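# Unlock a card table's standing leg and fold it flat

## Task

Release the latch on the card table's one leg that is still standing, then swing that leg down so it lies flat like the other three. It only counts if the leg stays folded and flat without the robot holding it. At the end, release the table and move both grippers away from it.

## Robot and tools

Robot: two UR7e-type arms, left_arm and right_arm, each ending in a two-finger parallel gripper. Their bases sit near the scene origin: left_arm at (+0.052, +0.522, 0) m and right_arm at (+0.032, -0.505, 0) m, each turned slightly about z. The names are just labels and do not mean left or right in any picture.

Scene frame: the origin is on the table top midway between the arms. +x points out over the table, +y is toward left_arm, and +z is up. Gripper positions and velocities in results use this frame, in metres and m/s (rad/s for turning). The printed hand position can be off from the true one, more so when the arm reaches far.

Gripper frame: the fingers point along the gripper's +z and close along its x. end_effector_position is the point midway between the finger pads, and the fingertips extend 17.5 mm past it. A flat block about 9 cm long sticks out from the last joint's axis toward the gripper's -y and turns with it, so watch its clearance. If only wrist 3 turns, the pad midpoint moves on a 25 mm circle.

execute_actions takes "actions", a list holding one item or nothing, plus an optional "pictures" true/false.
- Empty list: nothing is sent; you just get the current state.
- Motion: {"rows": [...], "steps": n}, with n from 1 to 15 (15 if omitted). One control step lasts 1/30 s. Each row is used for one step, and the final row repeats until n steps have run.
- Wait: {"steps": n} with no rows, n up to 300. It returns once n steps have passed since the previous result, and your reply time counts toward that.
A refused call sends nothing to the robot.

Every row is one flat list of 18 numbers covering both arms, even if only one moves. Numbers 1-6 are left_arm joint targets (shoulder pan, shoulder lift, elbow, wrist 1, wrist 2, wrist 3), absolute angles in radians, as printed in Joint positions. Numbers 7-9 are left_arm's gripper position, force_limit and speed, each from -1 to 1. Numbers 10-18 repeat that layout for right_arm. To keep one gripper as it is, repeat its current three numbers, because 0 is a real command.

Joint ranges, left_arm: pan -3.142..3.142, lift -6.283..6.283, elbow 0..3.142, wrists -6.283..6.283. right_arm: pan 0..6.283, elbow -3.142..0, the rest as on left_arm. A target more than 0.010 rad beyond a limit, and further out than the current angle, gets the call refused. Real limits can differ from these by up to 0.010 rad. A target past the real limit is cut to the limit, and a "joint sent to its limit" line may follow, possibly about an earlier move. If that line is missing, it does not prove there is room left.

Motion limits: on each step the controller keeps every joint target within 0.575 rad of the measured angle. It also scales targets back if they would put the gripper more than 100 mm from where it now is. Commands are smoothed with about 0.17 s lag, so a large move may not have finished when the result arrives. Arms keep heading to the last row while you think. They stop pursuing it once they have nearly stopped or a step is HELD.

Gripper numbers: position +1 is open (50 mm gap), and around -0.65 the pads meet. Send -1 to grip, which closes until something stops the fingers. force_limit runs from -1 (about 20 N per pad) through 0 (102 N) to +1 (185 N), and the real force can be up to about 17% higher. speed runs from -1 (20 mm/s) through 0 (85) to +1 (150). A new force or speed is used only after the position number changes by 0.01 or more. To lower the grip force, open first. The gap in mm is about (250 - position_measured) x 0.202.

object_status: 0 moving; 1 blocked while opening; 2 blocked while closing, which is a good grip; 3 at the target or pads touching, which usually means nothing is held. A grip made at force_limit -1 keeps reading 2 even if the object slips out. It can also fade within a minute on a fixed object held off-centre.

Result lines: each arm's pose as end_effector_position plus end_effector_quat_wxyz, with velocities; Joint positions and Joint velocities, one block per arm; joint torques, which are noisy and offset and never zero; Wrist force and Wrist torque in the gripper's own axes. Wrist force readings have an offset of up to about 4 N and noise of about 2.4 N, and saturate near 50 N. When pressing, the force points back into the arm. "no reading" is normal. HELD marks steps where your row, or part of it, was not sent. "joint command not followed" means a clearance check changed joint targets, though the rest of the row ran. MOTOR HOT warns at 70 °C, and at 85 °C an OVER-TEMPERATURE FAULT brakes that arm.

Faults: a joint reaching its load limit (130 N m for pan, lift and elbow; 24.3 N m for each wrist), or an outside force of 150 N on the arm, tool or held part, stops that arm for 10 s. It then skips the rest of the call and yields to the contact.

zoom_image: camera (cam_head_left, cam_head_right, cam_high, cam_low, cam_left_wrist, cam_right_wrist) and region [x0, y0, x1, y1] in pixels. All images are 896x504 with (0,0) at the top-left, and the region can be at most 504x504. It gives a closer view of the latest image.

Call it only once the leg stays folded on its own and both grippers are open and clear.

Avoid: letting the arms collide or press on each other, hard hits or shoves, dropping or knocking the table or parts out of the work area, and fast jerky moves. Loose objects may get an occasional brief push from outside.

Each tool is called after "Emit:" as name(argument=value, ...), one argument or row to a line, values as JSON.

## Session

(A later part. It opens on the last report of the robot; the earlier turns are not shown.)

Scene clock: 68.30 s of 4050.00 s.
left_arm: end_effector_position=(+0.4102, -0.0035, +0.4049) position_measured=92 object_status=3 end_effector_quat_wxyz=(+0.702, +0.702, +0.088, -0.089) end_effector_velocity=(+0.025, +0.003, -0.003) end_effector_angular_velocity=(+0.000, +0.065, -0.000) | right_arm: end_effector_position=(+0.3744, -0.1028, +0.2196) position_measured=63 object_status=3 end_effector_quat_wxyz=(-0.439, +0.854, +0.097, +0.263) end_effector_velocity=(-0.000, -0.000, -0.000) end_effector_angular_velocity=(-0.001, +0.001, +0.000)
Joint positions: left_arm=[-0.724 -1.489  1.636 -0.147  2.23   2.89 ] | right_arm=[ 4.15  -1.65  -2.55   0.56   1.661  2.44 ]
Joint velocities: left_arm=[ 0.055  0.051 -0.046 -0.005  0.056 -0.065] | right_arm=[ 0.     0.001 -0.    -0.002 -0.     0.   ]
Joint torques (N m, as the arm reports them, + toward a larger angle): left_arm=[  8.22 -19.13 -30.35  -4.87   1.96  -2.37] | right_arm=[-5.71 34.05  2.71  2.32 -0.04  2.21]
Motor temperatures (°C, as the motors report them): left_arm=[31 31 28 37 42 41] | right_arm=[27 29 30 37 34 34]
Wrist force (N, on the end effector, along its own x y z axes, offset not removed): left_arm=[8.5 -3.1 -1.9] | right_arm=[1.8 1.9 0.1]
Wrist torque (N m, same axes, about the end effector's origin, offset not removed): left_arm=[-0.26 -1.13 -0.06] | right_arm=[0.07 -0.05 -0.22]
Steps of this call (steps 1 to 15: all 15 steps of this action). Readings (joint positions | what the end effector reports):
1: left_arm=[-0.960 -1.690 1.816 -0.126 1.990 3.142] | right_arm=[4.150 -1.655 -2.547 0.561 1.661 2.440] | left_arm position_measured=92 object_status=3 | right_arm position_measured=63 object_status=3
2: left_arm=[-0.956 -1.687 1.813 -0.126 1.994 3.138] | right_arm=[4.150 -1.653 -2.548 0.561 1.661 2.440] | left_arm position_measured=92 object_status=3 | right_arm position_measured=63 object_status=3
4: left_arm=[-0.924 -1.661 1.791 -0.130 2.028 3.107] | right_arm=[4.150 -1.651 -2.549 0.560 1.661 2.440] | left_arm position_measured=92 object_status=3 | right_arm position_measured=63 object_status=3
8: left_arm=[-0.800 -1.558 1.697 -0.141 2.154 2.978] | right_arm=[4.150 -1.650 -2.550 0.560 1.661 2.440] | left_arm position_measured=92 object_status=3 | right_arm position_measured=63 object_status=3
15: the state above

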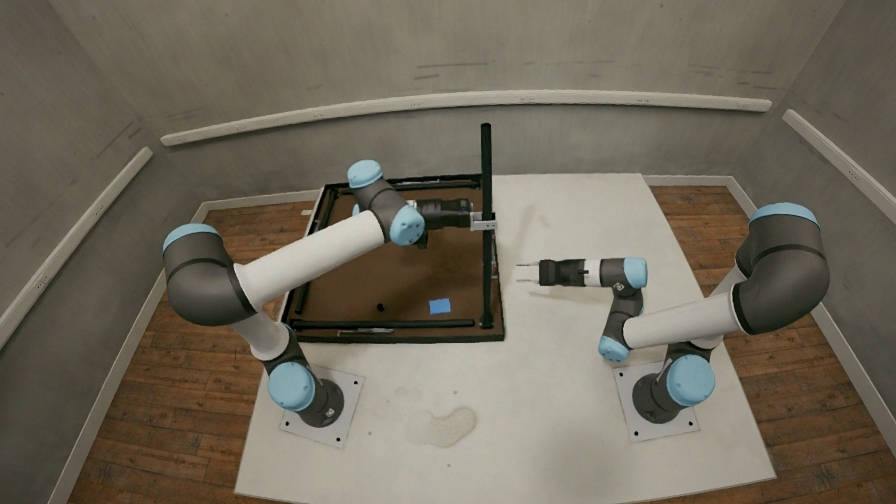

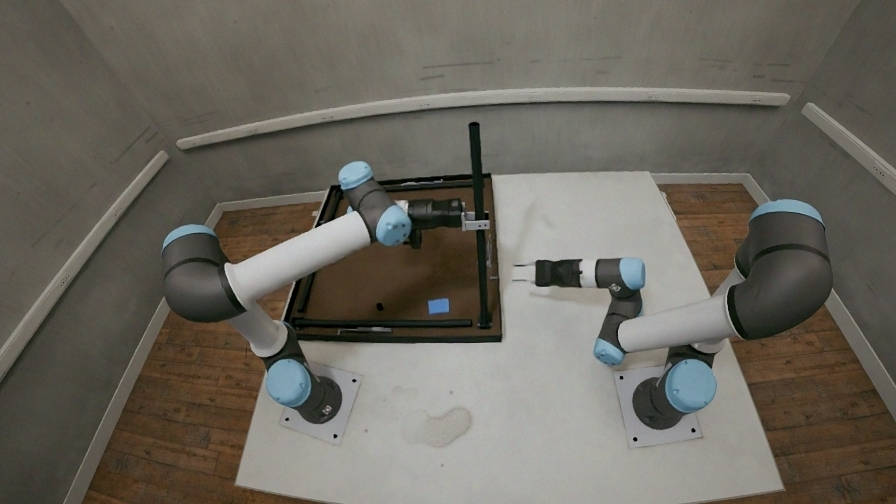

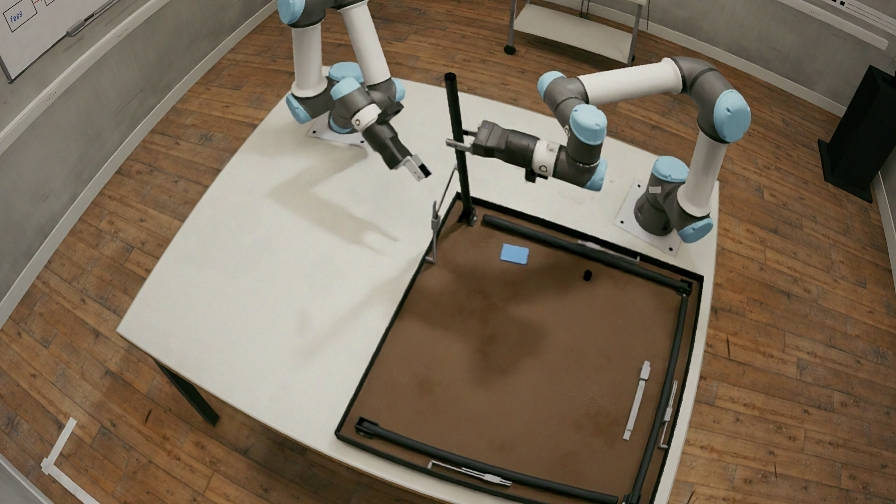

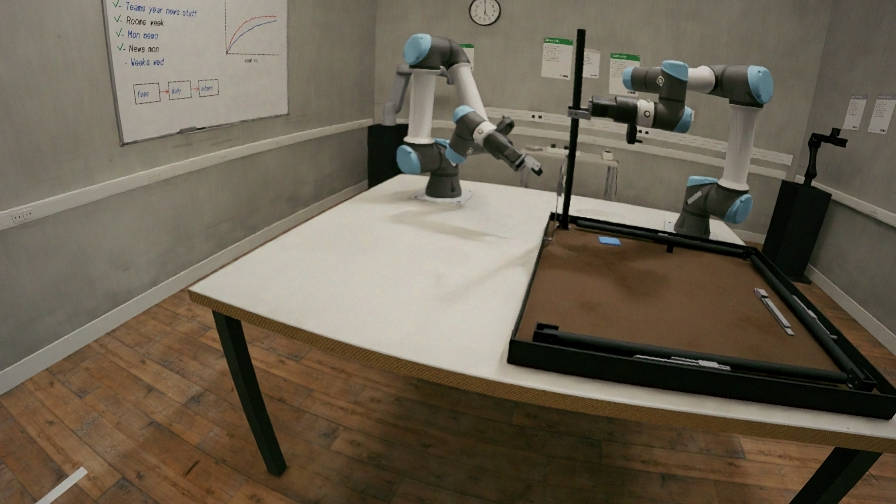

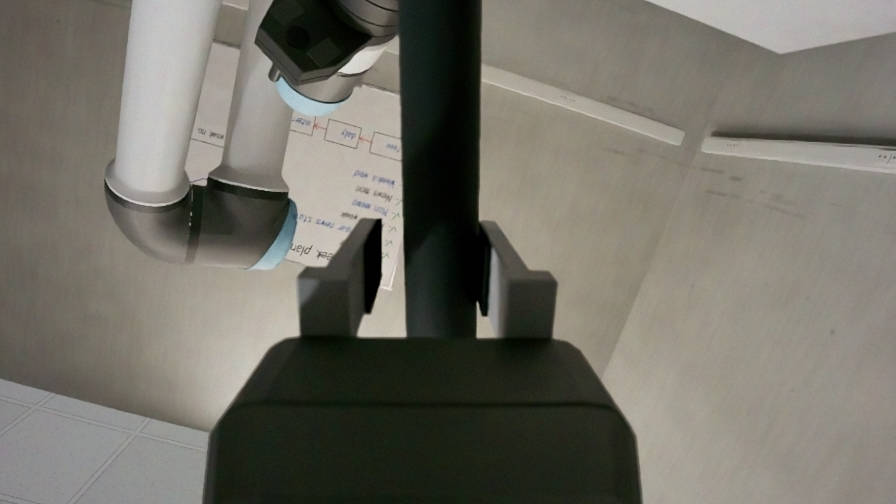

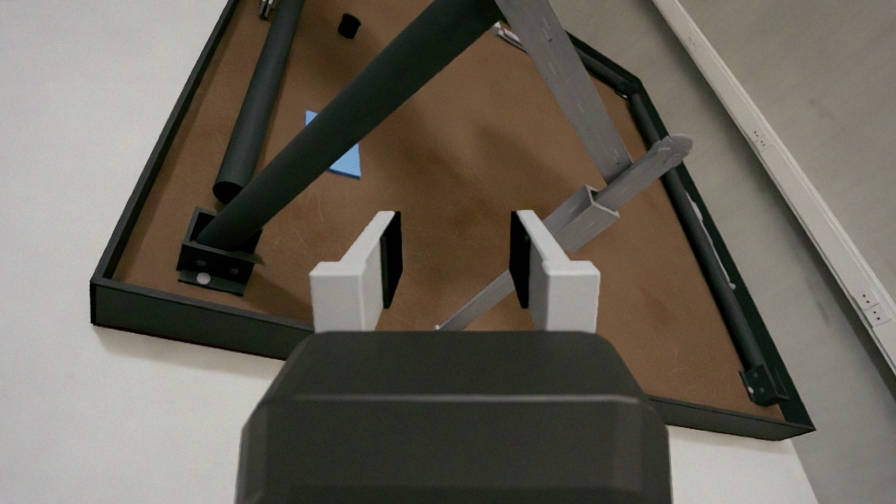

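Emit:
execute_actions(
  actions=[
    {"rows":[[-0.68,-1.44,1.588,-0.148,2.274,2.83,0.4,-0.5,0,4.15,-1.65,-2.55,0.56,1.661,2.44,0.6,-0.4,0],[-0.645,-1.395,1.545,-0.15,2.309,2.78,0.4,-0.5,0,4.15,-1.65,-2.55,0.56,1.661,2.44,0.6,-0.4,0],[-0.61,-1.35,1.5,-0.15,2.344,2.725,0.4,-0.5,0,4.15,-1.65,-2.55,0.56,1.661,2.44,0.6,-0.4,0],[-0.58,-1.304,1.457,-0.153,2.374,2.67,0.4,-0.5,0,4.15,-1.65,-2.55,0.56,1.661,2.44,0.6,-0.4,0],[-0.55,-1.258,1.413,-0.155,2.404,2.618,0.4,-0.5,0,4.15,-1.65,-2.55,0.56,1.661,2.44,0.6,-0.4,0]],"steps":9},
  ],
  pictures=false,
)

Emit:
execute_actions(
  actions=[
    {"rows":[[-0.52,-1.195,1.36,-0.165,2.434,2.555,0.4,-0.5,0,4.15,-1.65,-2.55,0.56,1.661,2.44,0.6,-0.4,0],[-0.49,-1.135,1.305,-0.17,2.464,2.49,0.4,-0.5,0,4.15,-1.65,-2.55,0.56,1.661,2.44,0.6,-0.4,0],[-0.46,-1.07,1.25,-0.18,2.494,2.42,0.4,-0.5,0,4.15,-1.65,-2.55,0.56,1.661,2.44,0.6,-0.4,0],[-0.435,-1.01,1.195,-0.185,2.519,2.356,0.4,-0.5,0,4.15,-1.65,-2.55,0.56,1.661,2.44,0.6,-0.4,0]],"steps":9},
  ],
  pictures=false,
)

Emit:
execute_actions(
  actions=[
    {"rows":[[-0.415,-0.95,1.145,-0.195,2.539,2.29,0.4,-0.5,0,4.15,-1.65,-2.55,0.56,1.661,2.44,0.6,-0.4,0],[-0.395,-0.89,1.097,-0.207,2.559,2.225,0.4,-0.5,0,4.15,-1.65,-2.55,0.56,1.661,2.44,0.6,-0.4,0],[-0.378,-0.83,1.05,-0.22,2.576,2.16,0.4,-0.5,0,4.15,-1.65,-2.55,0.56,1.661,2.44,0.6,-0.4,0],[-0.363,-0.765,1.001,-0.236,2.591,2.094,0.4,-0.5,0,4.15,-1.65,-2.55,0.56,1.661,2.44,0.6,-0.4,0]]},
  ],
)

Scene clock: 76.27 s of 4050.00 s.
left_arm: end_effector_position=(+0.4959, -0.0023, +0.3899) position_measured=92 object_status=3 end_effector_quat_wxyz=(+0.687, +0.687, +0.166, -0.167) end_effector_velocity=(+0.214, +0.014, -0.060) end_effector_angular_velocity=(+0.006, +0.588, +0.005) | right_arm: end_effector_position=(+0.3744, -0.1028, +0.2196) position_measured=63 object_status=3 end_effector_quat_wxyz=(-0.439, +0.854, +0.097, +0.263) end_effector_velocity=(-0.000, +0.000, -0.000) end_effector_angular_velocity=(-0.000, +0.000, +0.001)
Joint positions: left_arm=[-0.576 -1.297  1.451 -0.154  2.377  2.666] | right_arm=[ 4.15  -1.65  -2.55   0.56   1.661  2.44 ]
Joint velocities: left_arm=[ 0.331  0.488 -0.466 -0.015  0.325 -0.583] | right_arm=[ 0.     0.     0.    -0.001  0.    -0.   ]
Joint torques (N m, as the arm reports them, + toward a larger angle): left_arm=[ -3.65 -43.69 -21.86  -3.87   2.39  -2.13] | right_arm=[-4.63 33.68  2.95  2.46 -1.21  2.29]
Motor temperatures (°C, as the motors report them): left_arm=[31 31 28 37 42 41] | right_arm=[27 29 30 37 34 34]
Wrist force (N, on the end effector, along its own x y z axes, offset not removed): left_arm=[7.1 0.8 -1.4] | right_arm=[1.2 1.4 0.5]
Wrist torque (N m, same axes, about the end effector's origin, offset not removed): left_arm=[0.66 -0.29 -0.52] | right_arm=[-0.04 -0.03 -0.11]
Steps of this call (steps 1 to 15: the robot went on to your last target; steps 16 to 90: nothing new was sent; then 4.67 s passed at rest; steps 91 to 99: all 9 steps of this action). Readings (joint positions | what the end effector reports):
91: left_arm=[-0.720 -1.485 1.632 -0.147 2.234 2.885] | right_arm=[4.150 -1.650 -2.550 0.560 1.661 2.440] | left_arm position_measured=92 object_status=3 | right_arm position_measured=63 object_status=3
92: left_arm=[-0.716 -1.481 1.628 -0.147 2.238 2.880] | right_arm=[4.150 -1.650 -2.550 0.560 1.661 2.440] | left_arm position_measured=92 object_status=3 | right_arm position_measured=63 object_status=3
94: left_arm=[-0.685 -1.445 1.593 -0.148 2.269 2.839] | right_arm=[4.150 -1.650 -2.550 0.560 1.661 2.440] | left_arm position_measured=92 object_status=3 | right_arm position_measured=63 object_status=3
98: left_arm=[-0.590 -1.317 1.470 -0.153 2.364 2.690] | right_arm=[4.150 -1.650 -2.550 0.560 1.661 2.440] | left_arm position_measured=92 object_status=3 | right_arm position_measured=63 object_status=3
99: the state above

Scene clock: 76.57 s of 4050.00 s.
left_arm: end_effector_position=(+0.5960, -0.0002, +0.3420) position_measured=92 object_status=3 end_effector_quat_wxyz=(+0.659, +0.658, +0.257, -0.258) end_effector_velocity=(+0.165, +0.009, -0.114) end_effector_angular_velocity=(+0.012, +0.498, -0.001) | right_arm: end_effector_position=(+0.3744, -0.1028, +0.2196) position_measured=63 object_status=3 end_effector_quat_wxyz=(-0.439, +0.854, +0.097, +0.263) end_effector_velocity=(+0.000, -0.001, -0.000) end_effector_angular_velocity=(-0.001, +0.000, -0.001)
Joint positions: left_arm=[-0.45  -1.046  1.226 -0.182  2.504  2.395] | right_arm=[ 4.15  -1.65  -2.55   0.56   1.661  2.44 ]
Joint velocities: left_arm=[ 0.185  0.45  -0.389 -0.041  0.185 -0.483] | right_arm=[-0.     0.001 -0.001 -0.001 -0.001 -0.   ]
Joint torques (N m, as the arm reports them, + toward a larger angle): left_arm=[  2.34 -57.66 -26.72  -4.48   1.94  -1.92] | right_arm=[-5.6  33.14  3.12  2.39 -1.12  2.24]
Motor temperatures (°C, as the motors report them): left_arm=[31 31 28 37 42 41] | right_arm=[27 29 30 37 34 34]
Wrist force (N, on the end effector, along its own x y z axes, offset not removed): left_arm=[7.1 -2.0 -7.4] | right_arm=[0.0 2.2 1.2]
Wrist torque (N m, same axes, about the end effector's origin, offset not removed): left_arm=[0.04 -0.27 -0.16] | right_arm=[0.17 0.26 -0.17]
Steps of this call (steps 1 to 9: all 9 steps of this action). Readings (joint positions | what the end effector reports):
1: left_arm=[-0.567 -1.284 1.438 -0.154 2.386 2.650] | right_arm=[4.150 -1.650 -2.550 0.560 1.661 2.440] | left_arm position_measured=92 object_status=3 | right_arm position_measured=63 object_status=3
2: left_arm=[-0.558 -1.270 1.425 -0.156 2.396 2.634] | right_arm=[4.150 -1.650 -2.550 0.560 1.661 2.440] | left_arm position_measured=92 object_status=3 | right_arm position_measured=63 object_status=3
4: left_arm=[-0.527 -1.215 1.374 -0.164 2.428 2.575] | right_arm=[4.150 -1.650 -2.550 0.560 1.661 2.440] | left_arm position_measured=92 object_status=3 | right_arm position_measured=63 object_status=3
8: left_arm=[-0.457 -1.064 1.243 -0.180 2.496 2.415] | right_arm=[4.150 -1.650 -2.550 0.560 1.661 2.440] | left_arm position_measured=92 object_status=3 | right_arm position_measured=63 object_status=3
9: the state above

Scene clock: 77.07 s of 4050.00 s.
left_arm: end_effector_position=(+0.6857, +0.0026, +0.2542) position_measured=92 object_status=3 end_effector_quat_wxyz=(+0.613, +0.613, +0.352, -0.353) end_effector_velocity=(+0.011, +0.001, -0.015) end_effector_angular_velocity=(+0.001, +0.042, +0.001) | right_arm: end_effector_position=(+0.3744, -0.1028, +0.2196) position_measured=63 object_status=3 end_effector_quat_wxyz=(-0.439, +0.854, +0.097, +0.263) end_effector_velocity=(-0.000, -0.000, -0.001) end_effector_angular_velocity=(-0.001, +0.000, -0.000)
Joint positions: left_arm=[-0.364 -0.768  1.003 -0.235  2.59   2.097] | right_arm=[ 4.15  -1.65  -2.55   0.56   1.661  2.44 ]
Joint velocities: left_arm=[ 0.009  0.038 -0.029 -0.007  0.008 -0.039] | right_arm=[ 0.    -0.001 -0.     0.001 -0.001  0.   ]
Joint torques (N m, as the arm reports them, + toward a larger angle): left_arm=[ 11.87 -49.29 -29.8   -4.79   0.88  -2.49] | right_arm=[-5.5  33.31  4.16  2.27 -1.16  2.21]
Motor temperatures (°C, as the motors report them): left_arm=[31 31 28 37 42 41] | right_arm=[27 29 30 37 34 34]
Wrist force (N, on the end effector, along its own x y z axes, offset not removed): left_arm=[3.7 0.2 -3.4] | right_arm=[0.8 0.4 1.1]
Wrist torque (N m, same axes, about the end effector's origin, offset not removed): left_arm=[0.43 0.01 -0.34] | right_arm=[-0.07 0.07 -0.22]
Steps of this call (steps 1 to 15: all 15 steps of this action). Readings (joint positions | what the end effector reports):
1: left_arm=[-0.445 -1.034 1.216 -0.183 2.509 2.382] | right_arm=[4.150 -1.650 -2.550 0.560 1.661 2.440] | left_arm position_measured=92 object_status=3 | right_arm position_measured=63 object_status=3
2: left_arm=[-0.439 -1.021 1.204 -0.185 2.515 2.368] | right_arm=[4.150 -1.650 -2.550 0.560 1.661 2.440] | left_arm position_measured=92 object_status=3 | right_arm position_measured=63 object_status=3
4: left_arm=[-0.418 -0.968 1.158 -0.196 2.536 2.310] | right_arm=[4.150 -1.650 -2.550 0.560 1.661 2.440] | left_arm position_measured=92 object_status=3 | right_arm position_measured=63 object_status=3
8: left_arm=[-0.376 -0.820 1.042 -0.226 2.578 2.153] | right_arm=[4.150 -1.650 -2.550 0.560 1.661 2.440] | left_arm position_measured=92 object_status=3 | right_arm position_measured=63 object_status=3
15: the state above

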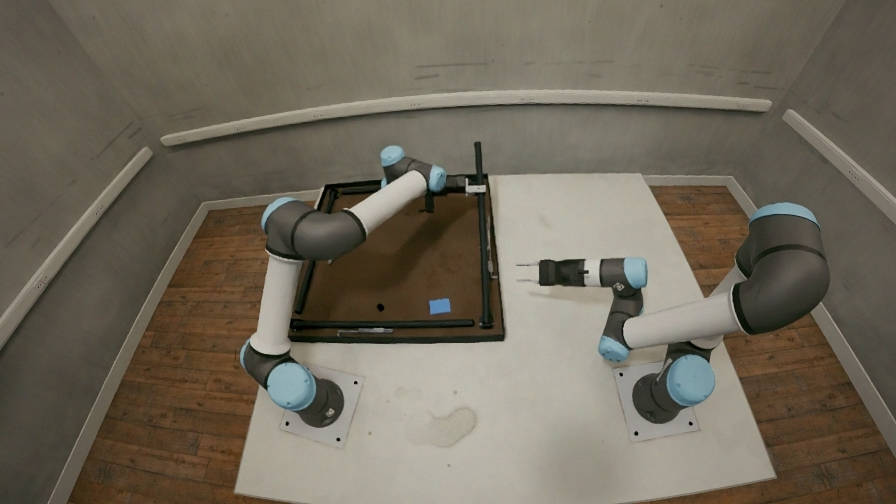

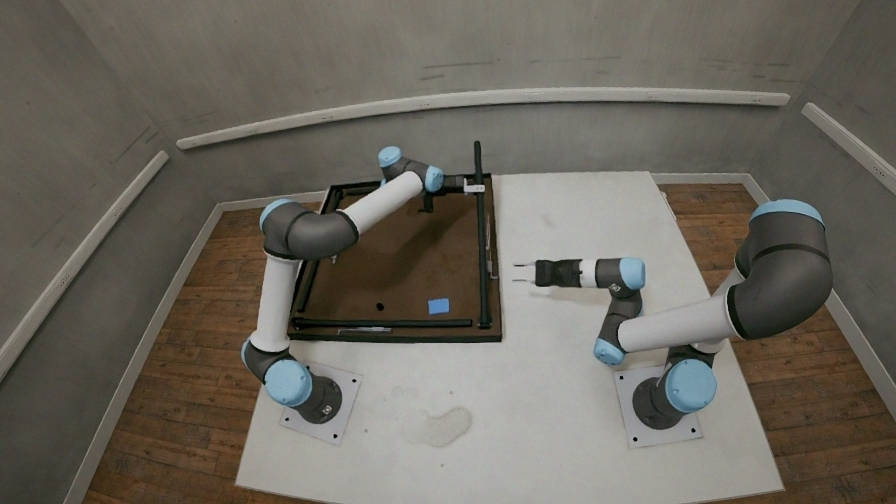

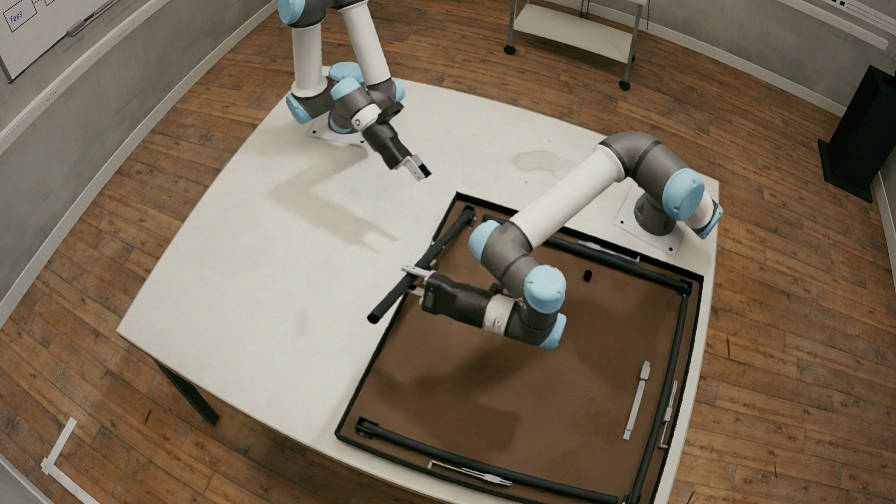

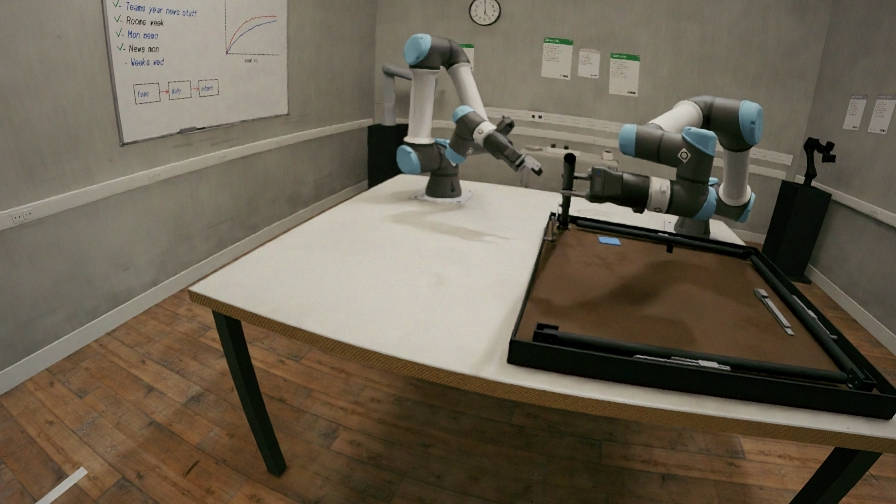

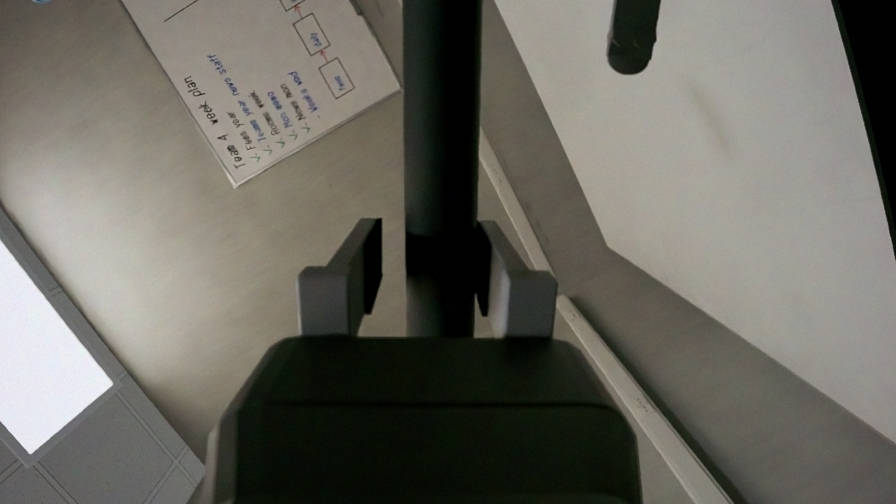

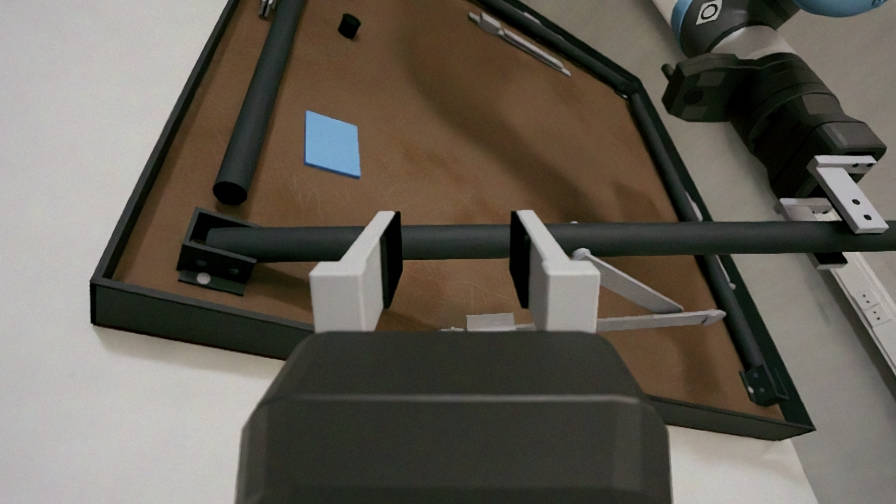

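Emit:
execute_actions(
  actions=[
    {"rows":[[-0.355,-0.72,0.975,-0.255,2.6,2.035,0.7,-0.5,-1,4.15,-1.65,-2.55,0.56,1.661,2.44,0.6,-0.4,0],[-0.347,-0.675,0.952,-0.277,2.607,1.975,0.7,-0.5,-1,4.15,-1.65,-2.55,0.56,1.661,2.44,0.6,-0.4,0],[-0.34,-0.63,0.93,-0.3,2.614,1.915,0.7,-0.5,-1,4.15,-1.65,-2.55,0.56,1.661,2.44,0.6,-0.4,0],[-0.333,-0.585,0.91,-0.325,2.62,1.86,0.7,-0.5,-1,4.15,-1.65,-2.55,0.56,1.661,2.44,0.6,-0.4,0]],"steps":10},
  ],
  pictures=false,
)

Emit:
execute_actions(
  actions=[
    {"rows":[[-0.329,-0.55,0.897,-0.34,2.623,1.81,0.7,-0.5,-1,4.15,-1.65,-2.55,0.56,1.661,2.44,0.6,-0.4,0],[-0.325,-0.515,0.884,-0.35,2.626,1.77,0.7,-0.5,-1,4.15,-1.65,-2.55,0.56,1.661,2.44,0.6,-0.4,0],[-0.321,-0.48,0.871,-0.35,2.629,1.74,0.7,-0.5,-1,4.15,-1.65,-2.55,0.56,1.661,2.44,0.6,-0.4,0],[-0.317,-0.45,0.859,-0.34,2.632,1.72,0.7,-0.5,-1,4.15,-1.65,-2.55,0.56,1.661,2.44,0.6,-0.4,0],[-0.315,-0.422,0.848,-0.326,2.635,1.70,0.7,-0.5,-1,4.15,-1.65,-2.55,0.56,1.661,2.44,0.6,-0.4,0]]},
  ],
)

Scene clock: 83.20 s of 4050.00 s.
left_arm: end_effector_position=(+0.7221, +0.0032, +0.1732) position_measured=62 object_status=0 end_effector_quat_wxyz=(+0.572, +0.571, +0.417, -0.416) end_effector_velocity=(+0.032, +0.002, -0.101) end_effector_angular_velocity=(+0.006, +0.271, -0.002) | right_arm: end_effector_position=(+0.3744, -0.1028, +0.2196) position_measured=63 object_status=3 end_effector_quat_wxyz=(-0.439, +0.854, +0.097, +0.263) end_effector_velocity=(-0.000, -0.000, -0.001) end_effector_angular_velocity=(-0.001, +0.001, -0.000)
Joint positions: left_arm=[-0.335 -0.6    0.917 -0.318  2.618  1.881] | right_arm=[ 4.15  -1.65  -2.55   0.56   1.661  2.44 ]
Joint velocities: left_arm=[ 0.027  0.192 -0.088 -0.091  0.028 -0.26 ] | right_arm=[-0.     0.    -0.001 -0.001  0.     0.   ]
Joint torques (N m, as the arm reports them, + toward a larger angle): left_arm=[  9.52 -59.36 -31.19  -3.98   1.84  -2.17] | right_arm=[-5.36 33.93  3.55  2.29 -1.12  2.05]
Motor temperatures (°C, as the motors report them): left_arm=[31 31 28 37 42 41] | right_arm=[27 29 30 37 34 34]
Wrist force (N, on the end effector, along its own x y z axes, offset not removed): left_arm=[5.6 1.8 3.1] | right_arm=[-1.3 -0.1 1.1]
Wrist torque (N m, same axes, about the end effector's origin, offset not removed): left_arm=[0.29 -0.25 -0.30] | right_arm=[-0.23 0.51 -0.12]
Steps of this call (steps 1 to 15: the robot went on to your last target; steps 16 to 90: nothing new was sent; then 2.80 s passed at rest; steps 91 to 100: all 10 steps of this action). Readings (joint positions | what the end effector reports):
91: left_arm=[-0.363 -0.765 1.001 -0.236 2.591 2.094] | right_arm=[4.150 -1.650 -2.550 0.560 1.661 2.440] | left_arm position_measured=92 object_status=0 | right_arm position_measured=63 object_status=3
92: left_arm=[-0.362 -0.761 0.998 -0.238 2.592 2.089] | right_arm=[4.150 -1.650 -2.550 0.560 1.661 2.440] | left_arm position_measured=88 object_status=0 | right_arm position_measured=63 object_status=3
94: left_arm=[-0.355 -0.725 0.977 -0.256 2.600 2.045] | right_arm=[4.150 -1.650 -2.550 0.560 1.661 2.440] | left_arm position_measured=82 object_status=0 | right_arm position_measured=63 object_status=3
98: left_arm=[-0.338 -0.620 0.926 -0.308 2.615 1.908] | right_arm=[4.150 -1.650 -2.550 0.560 1.661 2.440] | left_arm position_measured=69 object_status=0 | right_arm position_measured=63 object_status=3
100: the state above

Scene clock: 83.70 s of 4050.00 s.
left_arm: end_effector_position=(+0.7360, +0.0119, +0.0626) position_measured=48 object_status=3 end_effector_quat_wxyz=(+0.499, +0.523, +0.500, -0.476) end_effector_velocity=(+0.000, +0.002, -0.018) end_effector_angular_velocity=(+0.010, +0.043, +0.001) | right_arm: end_effector_position=(+0.3744, -0.1028, +0.2196) position_measured=63 object_status=3 end_effector_quat_wxyz=(-0.439, +0.854, +0.097, +0.263) end_effector_velocity=(+0.000, -0.000, +0.000) end_effector_angular_velocity=(+0.000, -0.000, -0.000)
Joint positions: left_arm=[-0.315 -0.424  0.849 -0.326  2.635  1.702] | right_arm=[ 4.15  -1.65  -2.55   0.56   1.661  2.44 ]
Joint velocities: left_arm=[ 0.003  0.027 -0.01   0.005  0.003 -0.023] | right_arm=[-0.     0.001 -0.     0.     0.    -0.   ]
Joint torques (N m, as the arm reports them, + toward a larger angle): left_arm=[  9.44 -52.98 -28.28   1.39   1.88  -2.11] | right_arm=[-5.92 33.06  2.86  2.31 -1.11  2.02]
Motor temperatures (°C, as the motors report them): left_arm=[31 31 28 37 42 41] | right_arm=[27 29 30 37 34 34]
Wrist force (N, on the end effector, along its own x y z axes, offset not removed): left_arm=[3.3 -2.6 1.1] | right_arm=[-1.0 0.3 1.5]
Wrist torque (N m, same axes, about the end effector's origin, offset not removed): left_arm=[-0.25 0.36 -0.35] | right_arm=[-0.14 0.40 -0.09]
Steps of this call (steps 1 to 15: all 15 steps of this action). Readings (joint positions | what the end effector reports):
1: left_arm=[-0.334 -0.595 0.915 -0.320 2.619 1.874] | right_arm=[4.150 -1.650 -2.550 0.560 1.661 2.440] | left_arm position_measured=59 object_status=0 | right_arm position_measured=63 object_status=3
2: left_arm=[-0.333 -0.588 0.911 -0.324 2.620 1.865] | right_arm=[4.150 -1.650 -2.550 0.560 1.661 2.440] | left_arm position_measured=55 object_status=0 | right_arm position_measured=63 object_status=3
4: left_arm=[-0.329 -0.556 0.898 -0.336 2.623 1.824] | right_arm=[4.150 -1.650 -2.550 0.560 1.661 2.440] | left_arm position_measured=49 object_status=0 | right_arm position_measured=63 object_status=3
8: left_arm=[-0.319 -0.461 0.862 -0.333 2.631 1.733] | right_arm=[4.150 -1.650 -2.550 0.560 1.661 2.440] | left_arm position_measured=48 object_status=0 | right_arm position_measured=63 object_status=3
15: the state above

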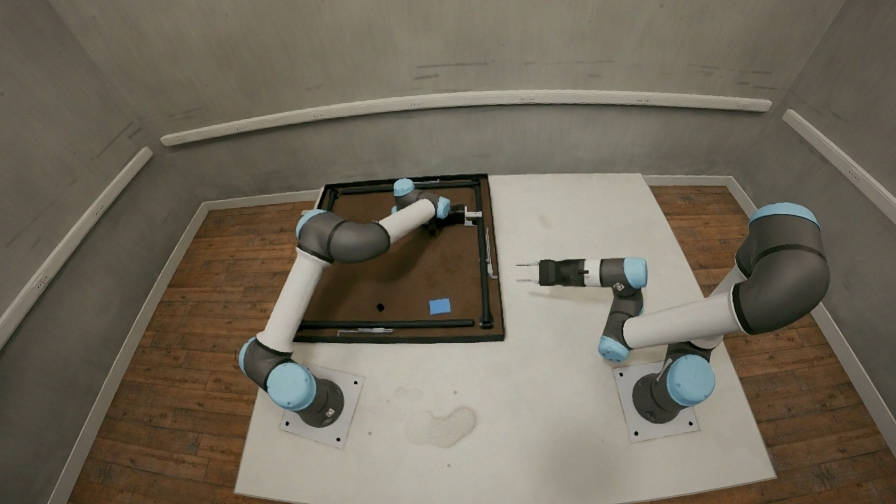

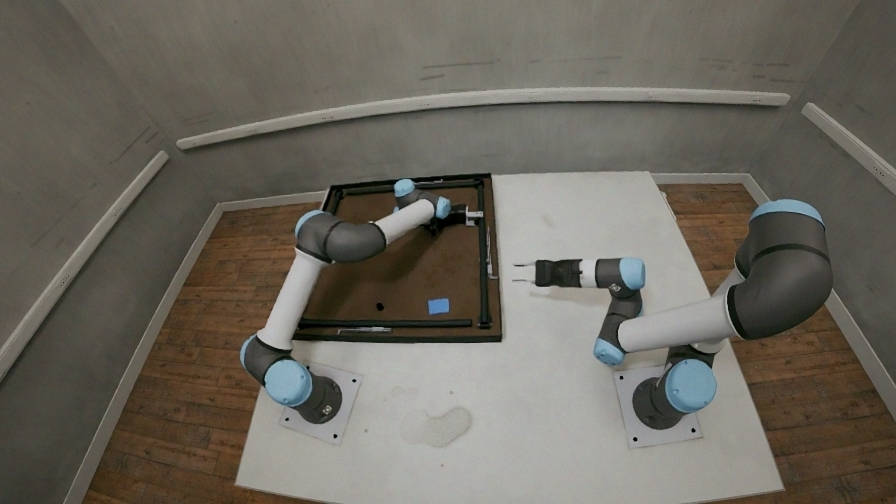

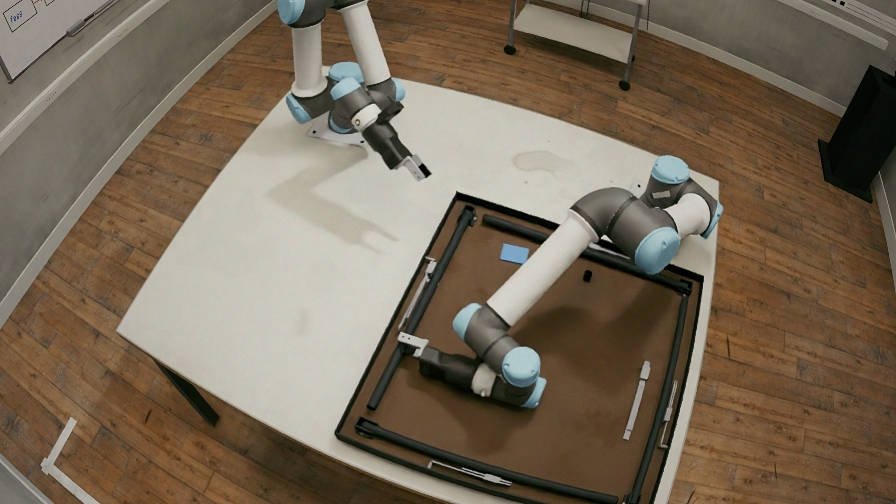

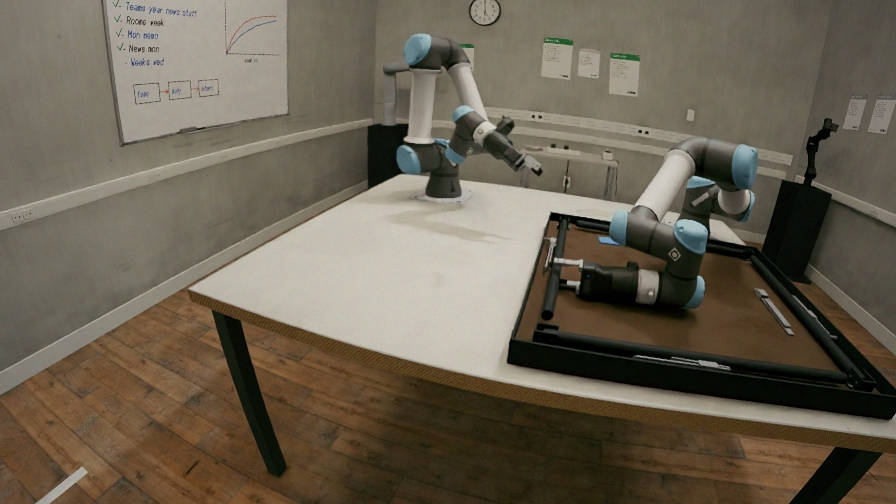

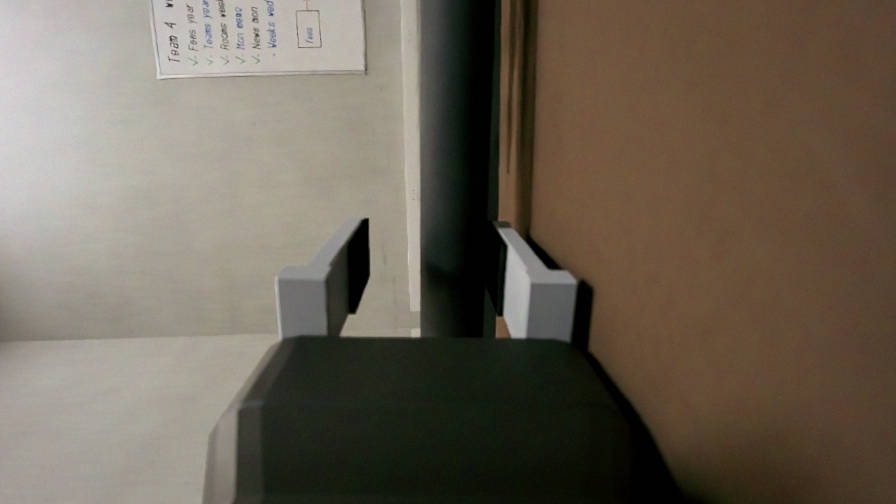

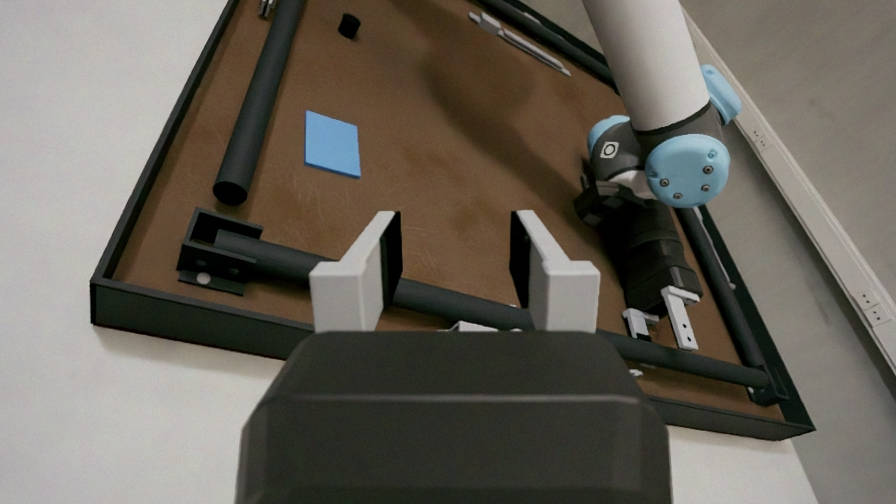

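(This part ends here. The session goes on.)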